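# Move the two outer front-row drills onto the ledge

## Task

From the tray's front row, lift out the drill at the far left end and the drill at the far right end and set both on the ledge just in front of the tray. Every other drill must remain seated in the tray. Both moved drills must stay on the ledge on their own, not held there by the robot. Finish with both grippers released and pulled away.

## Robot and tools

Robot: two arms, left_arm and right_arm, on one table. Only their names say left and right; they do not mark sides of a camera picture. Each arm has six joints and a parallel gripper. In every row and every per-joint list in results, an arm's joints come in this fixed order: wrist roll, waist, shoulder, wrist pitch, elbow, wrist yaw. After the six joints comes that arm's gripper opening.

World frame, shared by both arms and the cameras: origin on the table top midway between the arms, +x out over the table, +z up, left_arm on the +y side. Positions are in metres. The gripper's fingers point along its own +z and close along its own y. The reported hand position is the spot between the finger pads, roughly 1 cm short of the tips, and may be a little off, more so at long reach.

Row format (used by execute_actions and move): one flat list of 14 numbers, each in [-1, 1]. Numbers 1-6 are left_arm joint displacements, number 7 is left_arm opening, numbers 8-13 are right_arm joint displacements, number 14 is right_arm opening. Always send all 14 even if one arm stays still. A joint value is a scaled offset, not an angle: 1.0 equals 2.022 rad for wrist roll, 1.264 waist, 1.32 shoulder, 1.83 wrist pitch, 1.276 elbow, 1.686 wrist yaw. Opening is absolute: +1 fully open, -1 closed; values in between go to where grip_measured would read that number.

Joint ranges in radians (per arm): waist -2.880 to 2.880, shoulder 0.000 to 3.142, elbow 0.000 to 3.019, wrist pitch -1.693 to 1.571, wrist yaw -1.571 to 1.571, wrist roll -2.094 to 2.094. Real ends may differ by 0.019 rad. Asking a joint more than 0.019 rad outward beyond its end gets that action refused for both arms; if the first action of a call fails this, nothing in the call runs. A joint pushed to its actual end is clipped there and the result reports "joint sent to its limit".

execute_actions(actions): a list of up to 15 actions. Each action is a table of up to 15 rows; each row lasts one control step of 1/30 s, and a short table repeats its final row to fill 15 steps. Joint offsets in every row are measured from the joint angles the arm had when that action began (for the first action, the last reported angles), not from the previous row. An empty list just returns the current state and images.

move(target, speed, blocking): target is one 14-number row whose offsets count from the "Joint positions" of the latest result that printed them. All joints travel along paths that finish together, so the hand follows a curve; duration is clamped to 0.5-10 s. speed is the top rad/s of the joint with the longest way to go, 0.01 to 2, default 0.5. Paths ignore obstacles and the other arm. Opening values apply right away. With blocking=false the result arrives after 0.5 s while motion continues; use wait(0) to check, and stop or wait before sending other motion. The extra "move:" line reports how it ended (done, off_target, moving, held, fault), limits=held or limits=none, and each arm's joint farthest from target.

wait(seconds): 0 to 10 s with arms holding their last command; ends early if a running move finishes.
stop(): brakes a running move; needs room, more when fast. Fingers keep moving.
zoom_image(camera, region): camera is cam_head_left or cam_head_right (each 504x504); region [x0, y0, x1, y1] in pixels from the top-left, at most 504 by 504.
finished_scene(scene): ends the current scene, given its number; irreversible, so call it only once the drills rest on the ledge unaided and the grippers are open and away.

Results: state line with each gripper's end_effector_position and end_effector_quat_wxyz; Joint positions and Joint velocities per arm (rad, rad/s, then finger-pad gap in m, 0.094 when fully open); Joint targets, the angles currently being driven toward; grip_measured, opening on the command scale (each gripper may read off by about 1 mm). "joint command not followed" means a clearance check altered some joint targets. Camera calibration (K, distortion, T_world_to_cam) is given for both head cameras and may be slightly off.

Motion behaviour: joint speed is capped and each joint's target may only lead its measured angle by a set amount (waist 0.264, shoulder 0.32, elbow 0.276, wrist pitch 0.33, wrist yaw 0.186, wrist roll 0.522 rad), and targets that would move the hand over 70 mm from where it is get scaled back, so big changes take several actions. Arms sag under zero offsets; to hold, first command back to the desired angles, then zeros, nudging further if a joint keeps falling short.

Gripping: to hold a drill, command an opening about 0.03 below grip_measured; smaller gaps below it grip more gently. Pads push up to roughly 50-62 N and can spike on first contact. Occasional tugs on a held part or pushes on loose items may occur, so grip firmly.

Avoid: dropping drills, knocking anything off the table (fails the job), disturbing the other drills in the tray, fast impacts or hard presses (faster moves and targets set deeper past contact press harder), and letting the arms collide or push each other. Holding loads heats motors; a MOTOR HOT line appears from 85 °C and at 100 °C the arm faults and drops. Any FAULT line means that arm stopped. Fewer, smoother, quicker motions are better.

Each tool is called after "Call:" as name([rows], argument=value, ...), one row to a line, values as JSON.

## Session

Call:
execute_actions(actions=[])

Scene clock: 0.00 s.
left_arm: end_effector_position=(+0.2217, +0.3053, +0.2156) grip_measured=+1.000 end_effector_quat_wxyz=(-0.076, +0.193, +0.978, +0.005) | right_arm: end_effector_position=(+0.8078, -0.1980, +0.3840) grip_measured=+1.000 end_effector_quat_wxyz=(+0.628, +0.482, +0.610, +0.035)
Joint names: [wrist roll, waist, shoulder, wrist pitch, elbow, wrist yaw]
Joint positions: left_arm=[ 0.55   0.234  1.013 -1.634  0.937 -0.064  0.094] | right_arm=[ 0.934  0.269  2.085 -0.335  2.124  0.77   0.094]
Joint velocities: left_arm=[-0.051 -0.005  0.005  0.012  0.012  0.007  0.   ] | right_arm=[ 0.022 -0.015  0.005  0.002  0.007 -0.007  0.   ]
Joint targets: left_arm=[0.550 0.234 1.010 -1.634 0.967 -0.064] | right_arm=[0.934 0.269 2.074 -0.329 2.158 0.770]

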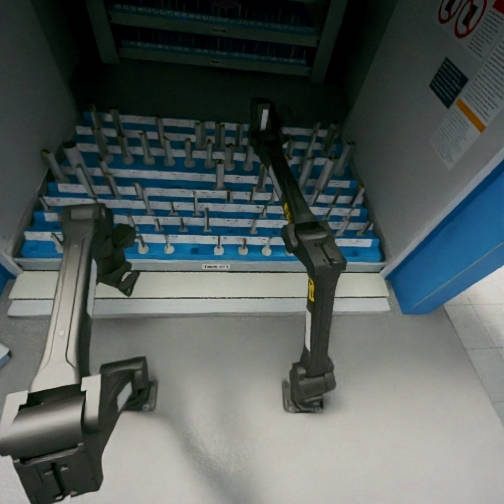

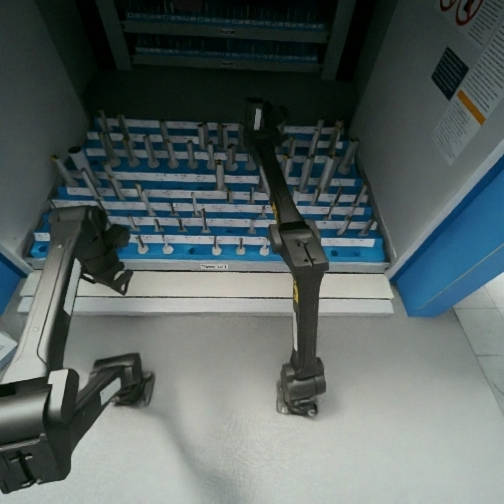

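Call:
move(target=[0,0.3,0.22,0.03,0.35,0.044,1, -0.56,-0.42,-0.75,-0.5,-0.68,-0.462,1], speed=0.9)

Call:
zoom_image(camera="cam_head_right", region=[10, 180, 110, 280])

Call:
zoom_image(camera="cam_head_left", region=[250, 170, 400, 320])

Call:
zoom_image(camera="cam_head_right", region=[250, 170, 400, 320])

Scene clock: 8.93 s.
left_arm: end_effector_position=(+0.3171, +0.4458, +0.2737) grip_measured=+1.000 end_effector_quat_wxyz=(+0.000, +0.004, +1.000, -0.004) | right_arm: end_effector_position=(+0.3383, -0.3664, +0.3463) grip_measured=+1.000 end_effector_quat_wxyz=(+0.238, +0.077, +0.966, -0.062)
Joint names: [wrist roll, waist, shoulder, wrist pitch, elbow, wrist yaw]
Joint positions: left_arm=[ 0.55   0.61   1.303 -1.59   1.318  0.008  0.094] | right_arm=[-0.189 -0.261  1.088 -1.244  1.259 -0.007  0.094]
Joint velocities: left_arm=[ 0.007 -0.024 -0.024 -0.002 -0.007 -0.022  0.   ] | right_arm=[-0.007 -0.005  0.005 -0.007 -0.012 -0.007  0.   ]
Joint targets: left_arm=[0.550 0.614 1.304 -1.579 1.384 0.010] | right_arm=[-0.199 -0.262 1.095 -1.250 1.256 -0.009]
move: off_target (left_arm); limits=none; left_arm: farthest joint: the elbow, 0.065 radians from its target (0.447 radians at the start); right_arm: farthest joint: the wrist roll, 0.009 radians from its target (1.132 radians at the start)

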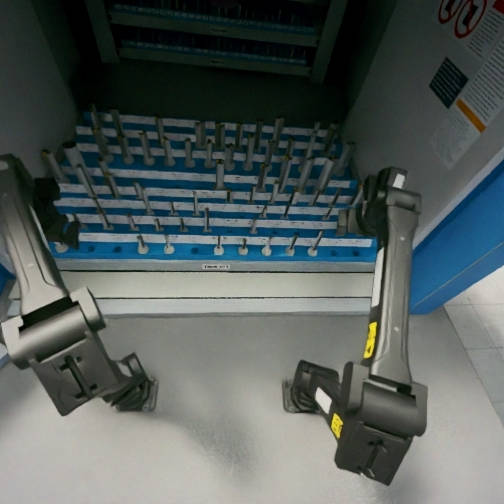

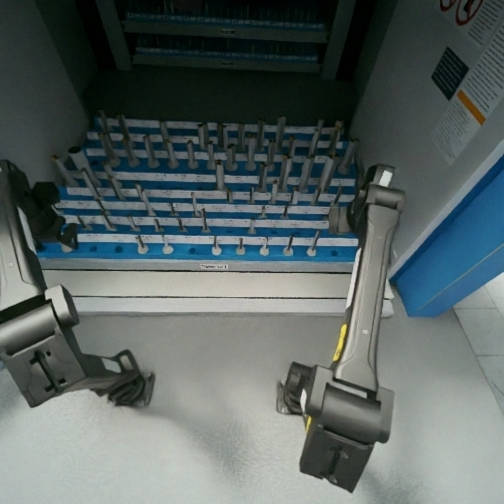

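Region (10, 180, 110, 280) of cam_head_right's 504x504 image, scaled by 5.040, with more detail than that image has.

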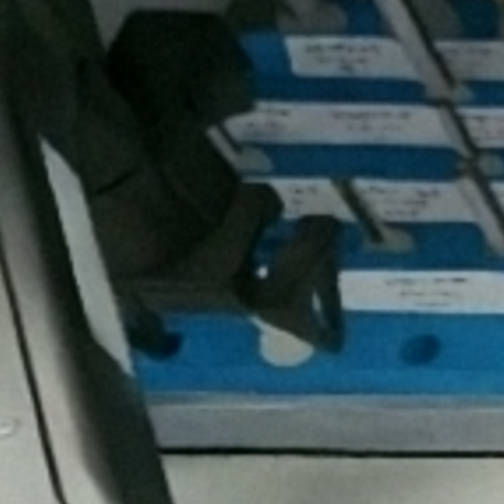

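Region (250, 170, 400, 320) of cam_head_left's 504x504 image, scaled by 3.360, with more detail than that image has.

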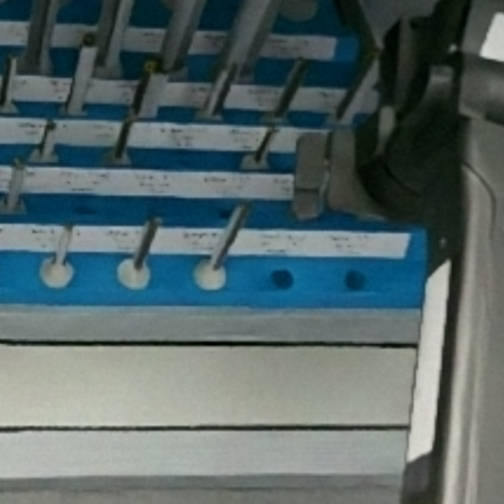

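Region (250, 170, 400, 320) of cam_head_right's 504x504 image, scaled by 3.360, with more detail than that image has.

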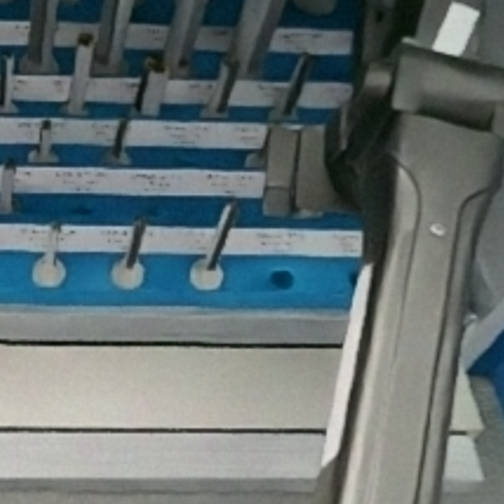

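Call:
move(target=[0.005,0.018,0.16,0.06,0.141,-0.008,0.6, 0.012,0.145,0.27,-0.18,0.236,0.008,0.4], speed=0.6)

Scene clock: 24.00 s.
left_arm: end_effector_position=(+0.3821, +0.4940, +0.2328) grip_measured=+0.603 end_effector_quat_wxyz=(-0.004, -0.002, +1.000, -0.000) | right_arm: end_effector_position=(+0.3942, -0.3041, +0.2861) grip_measured=+0.402 end_effector_quat_wxyz=(+0.026, -0.004, +1.000, -0.007)
Joint names: [wrist roll, waist, shoulder, wrist pitch, elbow, wrist yaw]
Joint positions: left_arm=[ 0.55   0.623  1.519 -1.49   1.431 -0.003  0.075] | right_arm=[-0.174 -0.078  1.451 -1.562  1.495  0.005  0.066]
Joint velocities: left_arm=[ 0.022  0.005 -0.005  0.002 -0.007  0.037  0.   ] | right_arm=[-0.051  0.005 -0.015  0.007 -0.012 -0.022 -0.   ]
Joint targets: left_arm=[0.560 0.632 1.514 -1.480 1.498 -0.006] | right_arm=[-0.164 -0.078 1.445 -1.573 1.560 0.006]
move: off_target (left_arm, right_arm); limits=none; left_arm: farthest joint: the elbow, 0.067 radians from its target (0.180 radians at the start); right_arm: farthest joint: the elbow, 0.065 radians from its target (0.301 radians at the start)

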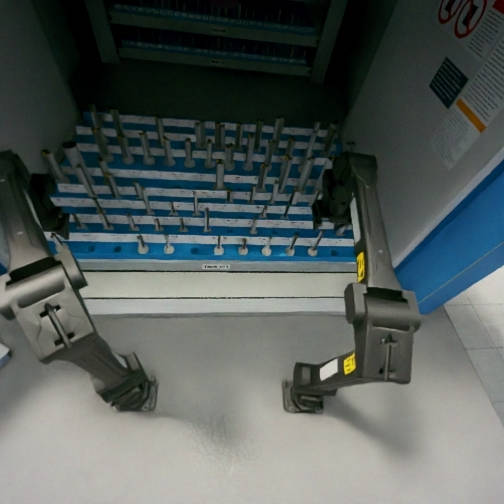

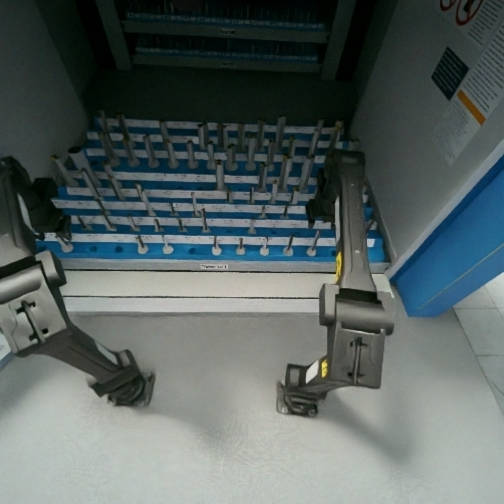

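Call:
move(target=[0,0,0.084,0.076,0.02,0,0.4, 0,-0.012,0.08,0.088,-0.068,0,0.3], speed=0.3)

Call:
zoom_image(camera="cam_head_right", region=[25, 190, 105, 270])

Call:
zoom_image(camera="cam_head_left", region=[25, 190, 105, 270])

Call:
zoom_image(camera="cam_head_left", region=[275, 190, 355, 270])

Call:
zoom_image(camera="cam_head_right", region=[275, 190, 355, 270])

Scene clock: 34.40 s.
left_arm: end_effector_position=(+0.4162, +0.5151, +0.1783) grip_measured=+0.403 end_effector_quat_wxyz=(-0.002, -0.002, +1.000, +0.001) | right_arm: end_effector_position=(+0.4194, -0.3110, +0.2039) grip_measured=+0.302 end_effector_quat_wxyz=(-0.001, -0.001, +1.000, -0.002)
Joint names: [wrist roll, waist, shoulder, wrist pitch, elbow, wrist yaw]
Joint positions: left_arm=[ 0.55   0.623  1.64  -1.364  1.431 -0.003  0.066] | right_arm=[-0.174 -0.084  1.564 -1.414  1.407  0.005  0.061]
Joint velocities: left_arm=[ 0.007 -0.015  0.005 -0.012 -0.017 -0.066 -0.001] | right_arm=[ 0.007 -0.005 -0.015  0.002  0.012  0.066 -0.001]
Joint targets: left_arm=[0.550 0.623 1.630 -1.351 1.456 -0.003] | right_arm=[-0.174 -0.094 1.556 -1.401 1.408 0.005]
move: off_target (left_arm); limits=none; left_arm: farthest joint: the elbow, 0.026 radians from its target (0.026 radians at the start); right_arm: farthest joint: the wrist pitch, 0.013 radians from its target (0.161 radians at the start)

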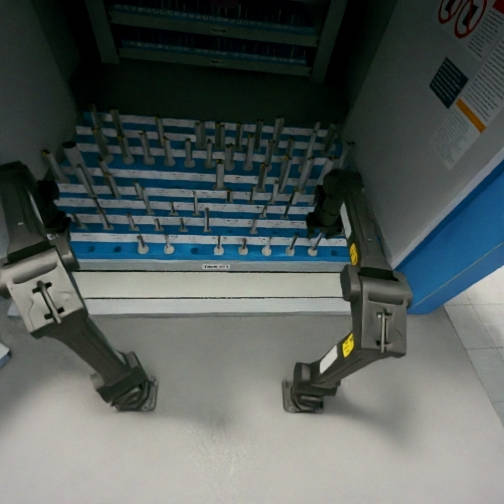

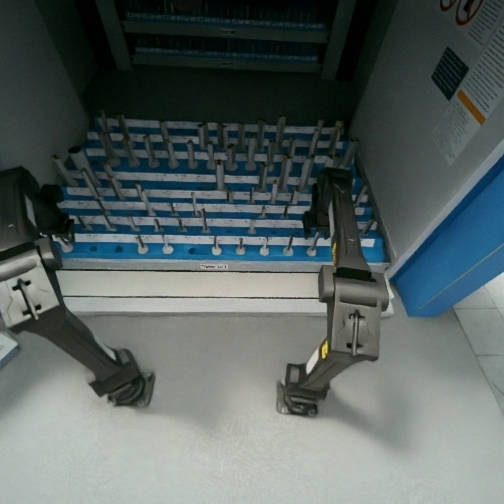

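Region (25, 190, 105, 270) of cam_head_right's 504x504 image, scaled by 6.300, with more detail than that image has.

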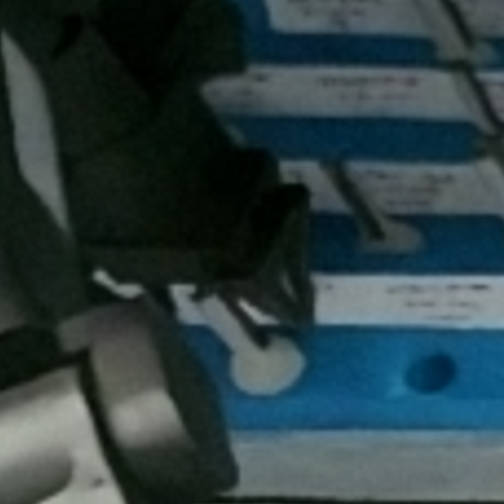

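Region (25, 190, 105, 270) of cam_head_left's 504x504 image, scaled by 6.300, with more detail than that image has.

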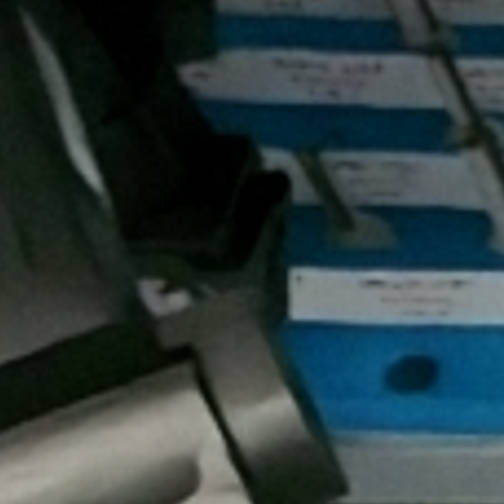

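Region (275, 190, 355, 270) of cam_head_left's 504x504 image, scaled by 6.300, with more detail than that image has.

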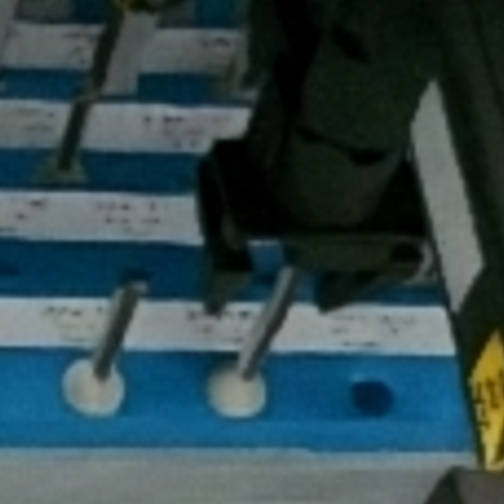

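Region (275, 190, 355, 270) of cam_head_right's 504x504 image, scaled by 6.300, with more detail than that image has.

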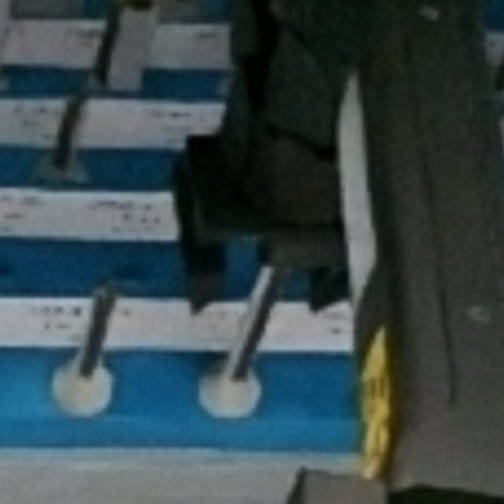

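Well centred. Close.

Call:
execute_actions([
  [[0,0,-0.008,0,0.02,0,-0.5,0,0,-0.006,0,0.02,0,-0.5]],
  [[0,0,-0.008,0,0.04,0,-0.82,0,0,-0.006,0,0.04,0,-0.82]],
])

Call:
zoom_image(camera="cam_head_right", region=[25, 190, 105, 270])

Call:
zoom_image(camera="cam_head_left", region=[275, 190, 355, 270])

Scene clock: 40.57 s.
left_arm: end_effector_position=(+0.4160, +0.5154, +0.1783) grip_measured=-0.766 end_effector_quat_wxyz=(-0.003, -0.002, +1.000, +0.002) | right_arm: end_effector_position=(+0.4194, -0.3102, +0.2039) grip_measured=-0.767 end_effector_quat_wxyz=(-0.001, -0.001, +1.000, -0.000)
Joint names: [wrist roll, waist, shoulder, wrist pitch, elbow, wrist yaw]
Joint positions: left_arm=[ 0.55   0.623  1.64  -1.364  1.431 -0.006  0.011] | right_arm=[-0.174 -0.084  1.564 -1.414  1.407  0.001  0.011]
Joint velocities: left_arm=[ 0.022 -0.005  0.005  0.007  0.017 -0.037 -0.001] | right_arm=[ 0.037 -0.015 -0.005 -0.007 -0.017 -0.007 -0.   ]
Joint targets: left_arm=[0.550 0.623 1.630 -1.364 1.482 -0.003] | right_arm=[-0.174 -0.084 1.557 -1.414 1.458 0.005]

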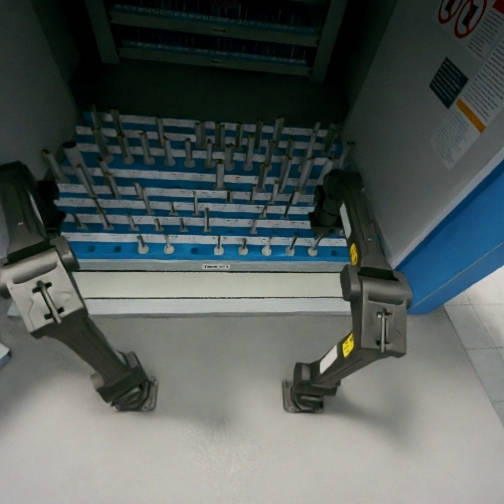

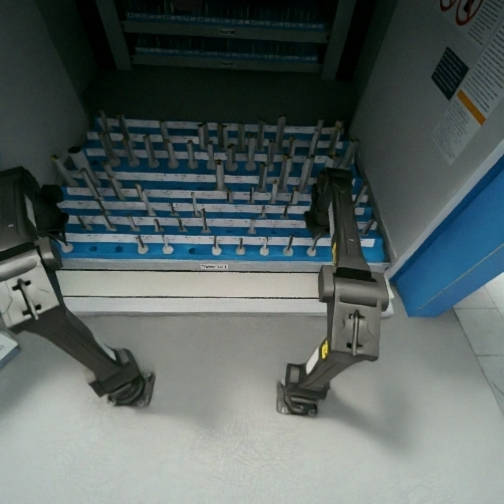

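Region (25, 190, 105, 270) of cam_head_right's 504x504 image, scaled by 6.300, with more detail than that image has.

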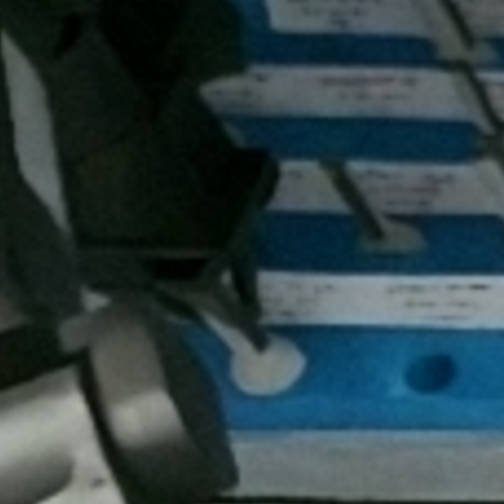

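Region (275, 190, 355, 270) of cam_head_left's 504x504 image, scaled by 6.300, with more detail than that image has.

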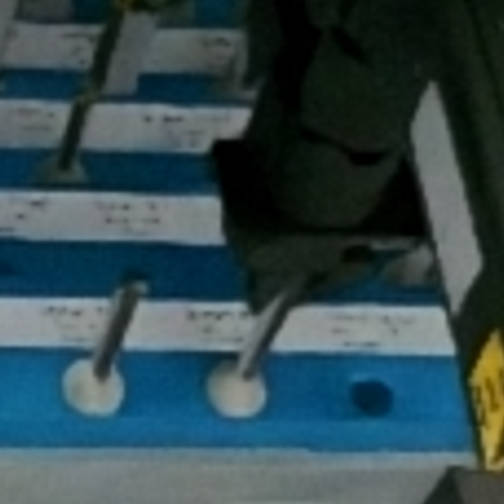

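Call:
execute_actions([
  [[0,0,-0.036,-0.032,0.096,0,-0.81,0,0,-0.03,-0.031,0.09,0,-0.81]],
  [[0,0,-0.035,-0.032,0.096,0,-0.81,0,0,-0.029,-0.031,0.09,0,-0.81]],
  [[0,0,-0.033,-0.032,0.098,0,-0.81,0,0,-0.025,-0.03,0.092,0,-0.81]],
])

Scene clock: 46.07 s.
left_arm: end_effector_position=(+0.4143, +0.5144, +0.2363) grip_measured=-0.766 end_effector_quat_wxyz=(-0.000, -0.002, +1.000, +0.004) | right_arm: end_effector_position=(+0.4184, -0.3096, +0.2502) grip_measured=-0.767 end_effector_quat_wxyz=(-0.004, -0.001, +1.000, +0.001)
Joint names: [wrist roll, waist, shoulder, wrist pitch, elbow, wrist yaw]
Joint positions: left_arm=[ 0.55   0.623  1.61  -1.504  1.547 -0.006  0.011] | right_arm=[-0.174 -0.084  1.555 -1.542  1.517 -0.001  0.011]
Joint velocities: left_arm=[-0.022  0.005 -0.024 -0.022 -0.012 -0.007 -0.002] | right_arm=[ 0.022 -0.005 -0.024  0.007  0.012 -0.022 -0.001]
Joint targets: left_arm=[0.550 0.623 1.575 -1.515 1.632 -0.006] | right_arm=[-0.174 -0.084 1.522 -1.555 1.596 -0.001]

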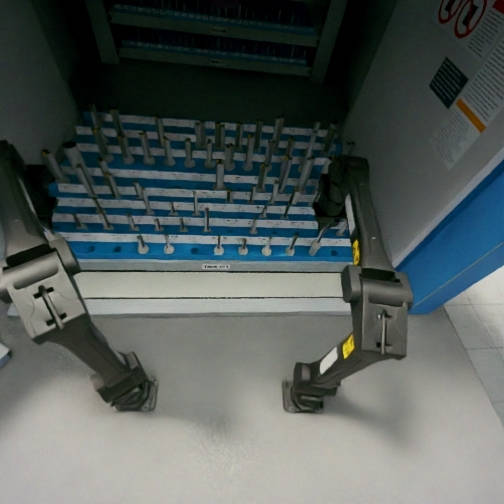

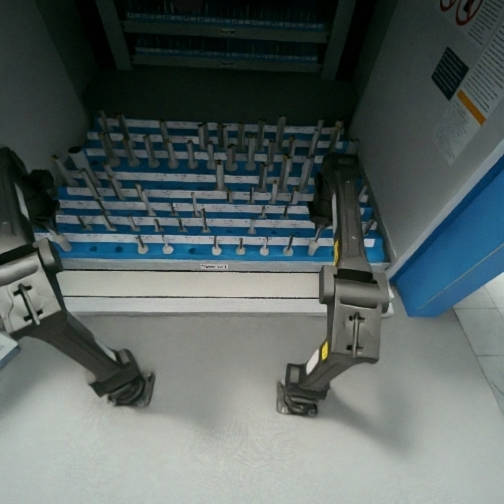

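Call:
execute_actions([
  [[0,0,-0.024,-0.028,0.098,0,-0.81,0,0,-0.022,-0.03,0.105,0,-0.81]],
  [[0,0,-0.024,-0.028,0.098,0,-0.81,0,0,-0.022,-0.034,0.105,0,-0.81]],
])

Call:
zoom_image(camera="cam_head_right", region=[20, 190, 360, 320])

Scene clock: 51.73 s.
left_arm: end_effector_position=(+0.4154, +0.5151, +0.2648) grip_measured=-0.766 end_effector_quat_wxyz=(-0.002, -0.002, +1.000, +0.002) | right_arm: end_effector_position=(+0.4231, -0.3104, +0.2928) grip_measured=-0.767 end_effector_quat_wxyz=(+0.005, -0.001, +1.000, -0.000)
Joint names: [wrist roll, waist, shoulder, wrist pitch, elbow, wrist yaw]
Joint positions: left_arm=[ 0.55   0.623  1.615 -1.584  1.628 -0.006  0.011] | right_arm=[-0.174 -0.084  1.558 -1.636  1.632 -0.001  0.011]
Joint velocities: left_arm=[-0.022  0.005 -0.015  0.002 -0.017  0.007  0.   ] | right_arm=[-0.066 -0.005 -0.015 -0.002  0.007 -0.037 -0.   ]
Joint targets: left_arm=[0.550 0.623 1.581 -1.595 1.713 -0.006] | right_arm=[-0.174 -0.084 1.526 -1.648 1.710 -0.001]

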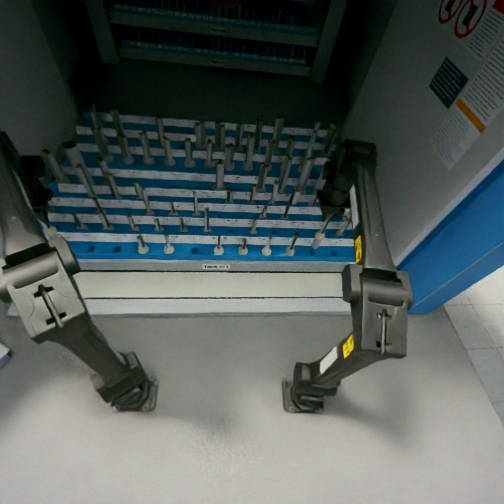

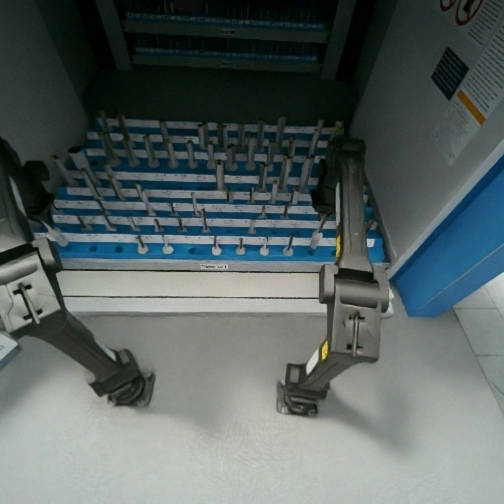

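Region (20, 190, 360, 320) of cam_head_right's 504x504 image, scaled by 1.482, with more detail than that image has; it fills the top 193 rows of this view, and the rest is white.

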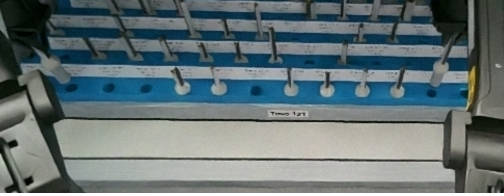

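Call:
move(target=[-0.08,-0.12,-0.267,0.018,-0.268,0,-0.81, 0,0,-0.192,0.012,-0.188,0,-0.81], speed=0.45)

Scene clock: 60.37 s.
left_arm: end_effector_position=(+0.3323, +0.4017, +0.2657) grip_measured=-0.766 end_effector_quat_wxyz=(+0.000, -0.003, +1.000, +0.004) | right_arm: end_effector_position=(+0.3348, -0.2951, +0.2900) grip_measured=-0.767 end_effector_quat_wxyz=(+0.001, -0.001, +1.000, +0.001)
Joint names: [wrist roll, waist, shoulder, wrist pitch, elbow, wrist yaw]
Joint positions: left_arm=[ 0.401  0.476  1.282 -1.564  1.278 -0.006  0.011] | right_arm=[-0.174 -0.084  1.328 -1.625  1.384 -0.001  0.011]
Joint velocities: left_arm=[-0.081 -0.005  0.005  0.017 -0.002  0.007  0.   ] | right_arm=[ 0.081 -0.005  0.005  0.007  0.017 -0.007 -0.   ]
Joint targets: left_arm=[0.388 0.471 1.263 -1.551 1.286 -0.006] | right_arm=[-0.174 -0.084 1.304 -1.614 1.393 -0.001]
move: off_target (right_arm); limits=none; left_arm: farthest joint: the shoulder, 0.019 radians from its target (0.352 radians at the start); right_arm: farthest joint: the shoulder, 0.023 radians from its target (0.253 radians at the start)

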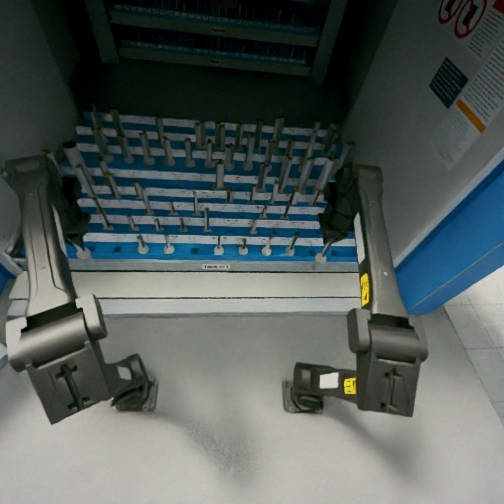

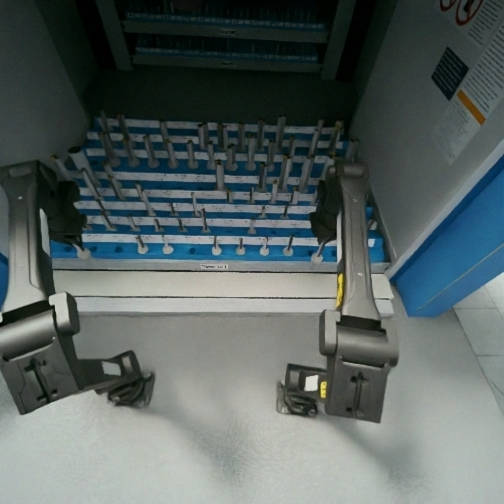

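Call:
move(target=[0,0,0.029,0.176,-0.197,0,-0.81, 0,0,0.015,0.17,-0.204,0,-0.81], speed=0.3)

Call:
zoom_image(camera="cam_head_right", region=[60, 200, 340, 320])

Scene clock: 66.30 s.
left_arm: end_effector_position=(+0.3326, +0.4019, +0.1490) grip_measured=-0.766 end_effector_quat_wxyz=(-0.003, -0.004, +1.000, +0.002) | right_arm: end_effector_position=(+0.3350, -0.2951, +0.1756) grip_measured=-0.767 end_effector_quat_wxyz=(-0.001, -0.001, +1.000, +0.001)
Joint names: [wrist roll, waist, shoulder, wrist pitch, elbow, wrist yaw]
Joint positions: left_arm=[ 0.4    0.476  1.337 -1.255  1.018 -0.006  0.011] | right_arm=[-0.174 -0.084  1.359 -1.325  1.111 -0.001  0.011]
Joint velocities: left_arm=[-0.037 -0.015 -0.005 -0.002 -0.007 -0.066 -0.001] | right_arm=[-0.037 -0.005 -0.015  0.002 -0.002  0.007  0.002]
Joint targets: left_arm=[0.401 0.476 1.320 -1.242 1.027 -0.006] | right_arm=[-0.174 -0.084 1.347 -1.314 1.123 -0.001]
move: done; limits=none; left_arm: farthest joint: the shoulder, 0.016 radians from its target (0.039 radians at the start); right_arm: farthest joint: the elbow, 0.012 radians from its target (0.260 radians at the start)

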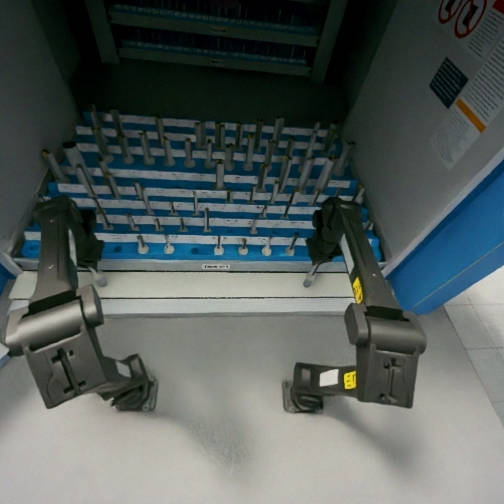

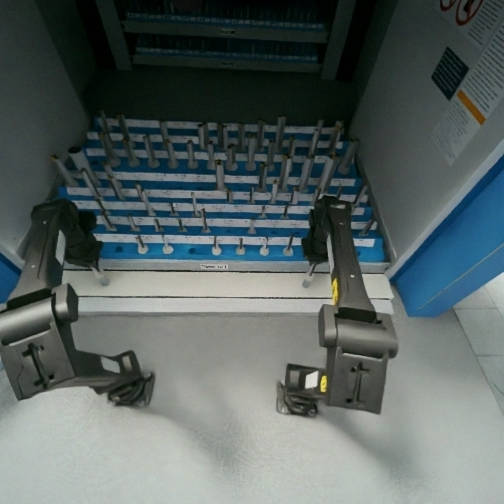

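Region (60, 200, 340, 320) of cam_head_right's 504x504 image, scaled by 1.800, with more detail than that image has; it fills the top 216 rows of this view, and the rest is white.

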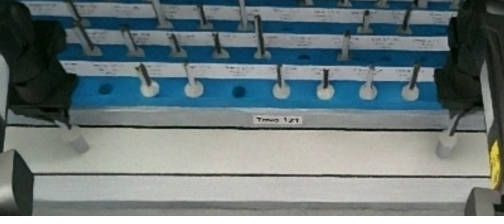

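Call:
execute_actions([
  [[0,0,-0.002,0.02,0.002,0,-0.81,0,0,0.002,0.018,0.004,0,-0.81]],
  [[0,0,-0.012,0.012,-0.009,0,-0.81,0,0,-0.009,0.012,-0.007,0,-0.81]],
])

Scene clock: 71.13 s.
left_arm: end_effector_position=(+0.3345, +0.4027, +0.1389) grip_measured=-0.766 end_effector_quat_wxyz=(+0.000, -0.004, +1.000, +0.004) | right_arm: end_effector_position=(+0.3393, -0.2958, +0.1665) grip_measured=-0.767 end_effector_quat_wxyz=(+0.004, -0.001, +1.000, +0.000)
Joint names: [wrist roll, waist, shoulder, wrist pitch, elbow, wrist yaw]
Joint positions: left_arm=[ 0.4    0.476  1.347 -1.22   1.    -0.006  0.011] | right_arm=[-0.174 -0.084  1.371 -1.29   1.098 -0.001  0.011]
Joint velocities: left_arm=[-0.007 -0.005 -0.005 -0.012  0.002 -0.007 -0.001] | right_arm=[ 0.066  0.005 -0.005  0.007  0.002  0.037  0.001]
Joint targets: left_arm=[0.400 0.476 1.331 -1.209 1.004 -0.006] | right_arm=[-0.174 -0.084 1.359 -1.281 1.101 -0.002]

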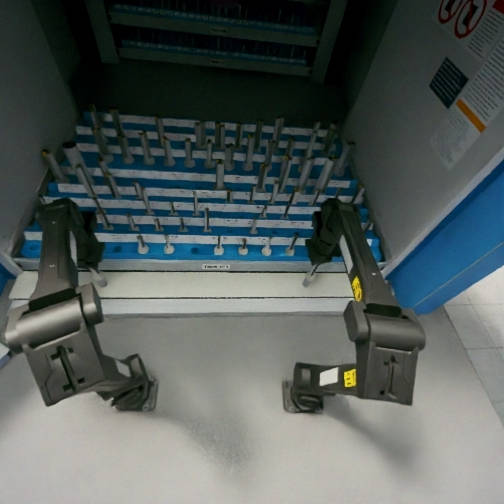

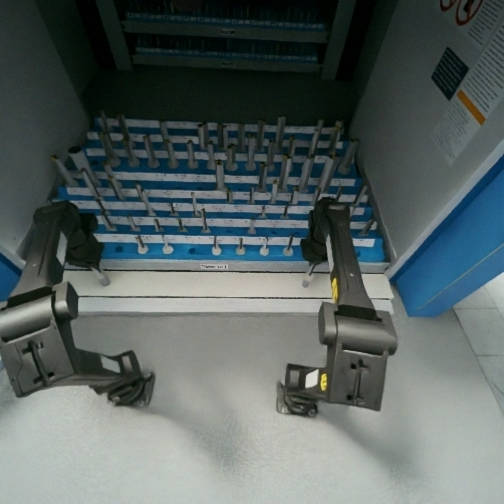

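In contact at the expected heights. Release.

Call:
execute_actions([
  [[0,0,-0.01,0,0.003,0,-0.79,0,0,-0.008,0,0.003,0,-0.79],[0,0,-0.01,0,0.003,0,-0.78,0,0,-0.008,0,0.003,0,-0.78],[0,0,-0.01,0,0.003,0,-0.77,0,0,-0.008,0,0.003,0,-0.77],[0,0,-0.01,0,0.003,0,-0.75,0,0,-0.008,0,0.003,0,-0.75],[0,0,-0.01,0,0.003,0,-0.72,0,0,-0.008,0,0.003,0,-0.72],[0,0,-0.01,0,0.003,0,-0.68,0,0,-0.008,0,0.003,0,-0.68],[0,0,-0.01,0,0.01,0,-0.6,0,0,-0.008,0,0.01,0,-0.6],[0,0,-0.01,0,0.015,0,0.3,0,0,-0.008,0,0.015,0,0.2]],
])

Call:
move(target=[0,0,-0.45,-0.17,-0.12,0,0.3, 0,0,-0.45,-0.17,-0.15,0,0.2], speed=0.6)

Call:
zoom_image(camera="cam_head_right", region=[60, 200, 340, 320])

Call:
zoom_image(camera="cam_head_left", region=[60, 200, 340, 320])

Scene clock: 79.60 s.
left_arm: end_effector_position=(+0.3345, +0.4027, +0.1390) grip_measured=+0.297 end_effector_quat_wxyz=(+0.000, -0.004, +1.000, +0.004) | right_arm: end_effector_position=(+0.3393, -0.2958, +0.1665) grip_measured=+0.198 end_effector_quat_wxyz=(+0.004, -0.001, +1.000, +0.000)
Joint names: [wrist roll, waist, shoulder, wrist pitch, elbow, wrist yaw]
Joint positions: left_arm=[ 0.4    0.476  1.347 -1.22   1.    -0.006  0.061] | right_arm=[-0.174 -0.084  1.371 -1.29   1.098 -0.001  0.056]
Joint velocities: left_arm=[ 0.022 -0.015  0.005  0.002  0.007 -0.022  0.   ] | right_arm=[ 0.051  0.005 -0.005 -0.017  0.002 -0.037 -0.   ]
Joint targets: left_arm=[0.400 0.476 1.334 -1.220 1.019 -0.006] | right_arm=[-0.174 -0.084 1.360 -1.290 1.117 -0.001]

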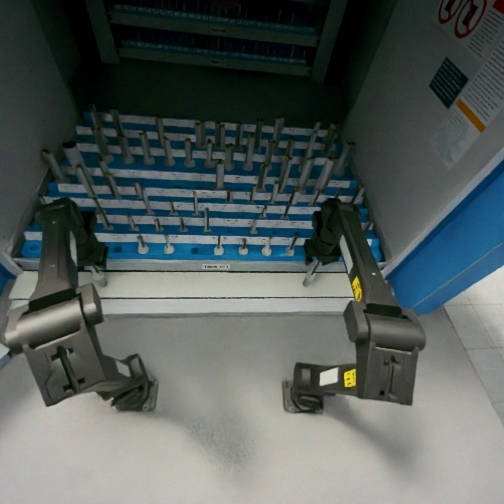

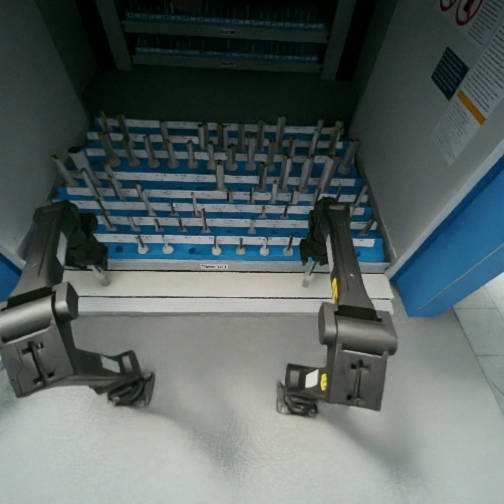

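Scene clock: 81.23 s.
left_arm: end_effector_position=(+0.1916, +0.3410, +0.2360) grip_measured=+0.297 end_effector_quat_wxyz=(+0.070, -0.004, +0.997, +0.033) | right_arm: end_effector_position=(+0.1634, -0.2652, +0.2525) grip_measured=+0.198 end_effector_quat_wxyz=(+0.058, -0.001, +0.998, -0.009)
Joint names: [wrist roll, waist, shoulder, wrist pitch, elbow, wrist yaw]
Joint positions: left_arm=[ 0.4    0.476  0.749 -1.523  0.856 -0.006  0.061] | right_arm=[-0.174 -0.084  0.77  -1.594  0.911 -0.001  0.056]
Joint velocities: left_arm=[ 0.051  0.005  0.005  0.002 -0.002  0.066 -0.001] | right_arm=[ 0.095 -0.024  0.005 -0.012 -0.002  0.081  0.   ]
Joint targets: left_arm=[0.400 0.476 0.753 -1.532 0.847 -0.006] | right_arm=[-0.174 -0.084 0.777 -1.601 0.906 -0.001]
move: done; limits=none; left_arm: farthest joint: the elbow, 0.009 radians from its target (0.153 radians at the start); right_arm: farthest joint: the shoulder, 0.007 radians from its target (0.594 radians at the start)

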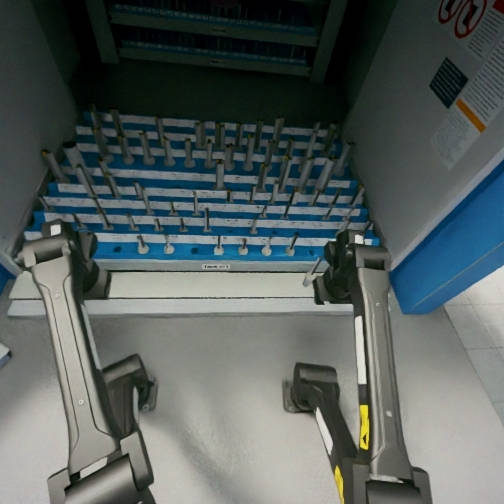

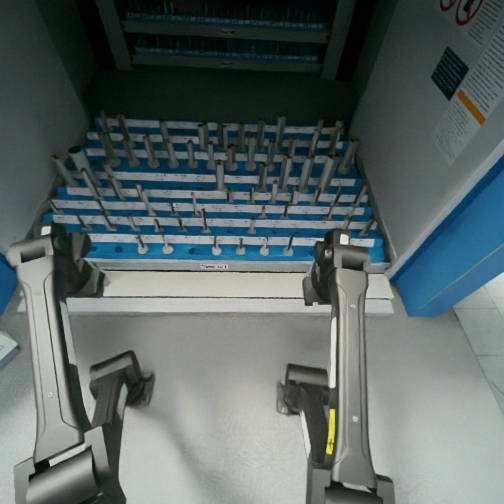

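Region (60, 200, 340, 320) of cam_head_right's 504x504 image, scaled by 1.800, with more detail than that image has; it fills the top 216 rows of this view, and the rest is white.

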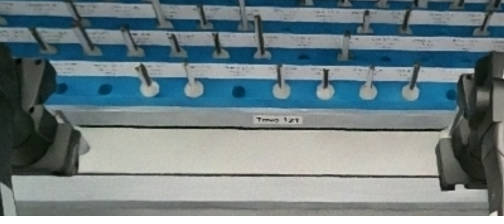

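Region (60, 200, 340, 320) of cam_head_left's 504x504 image, scaled by 1.800, with more detail than that image has; it fills the top 216 rows of this view, and the rest is white.

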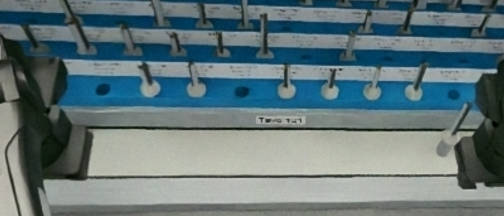

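The left drill's base is visible where I set it down, and the right one is standing.

Call:
finished_scene(scene=2)

The scene is finished: the task was done.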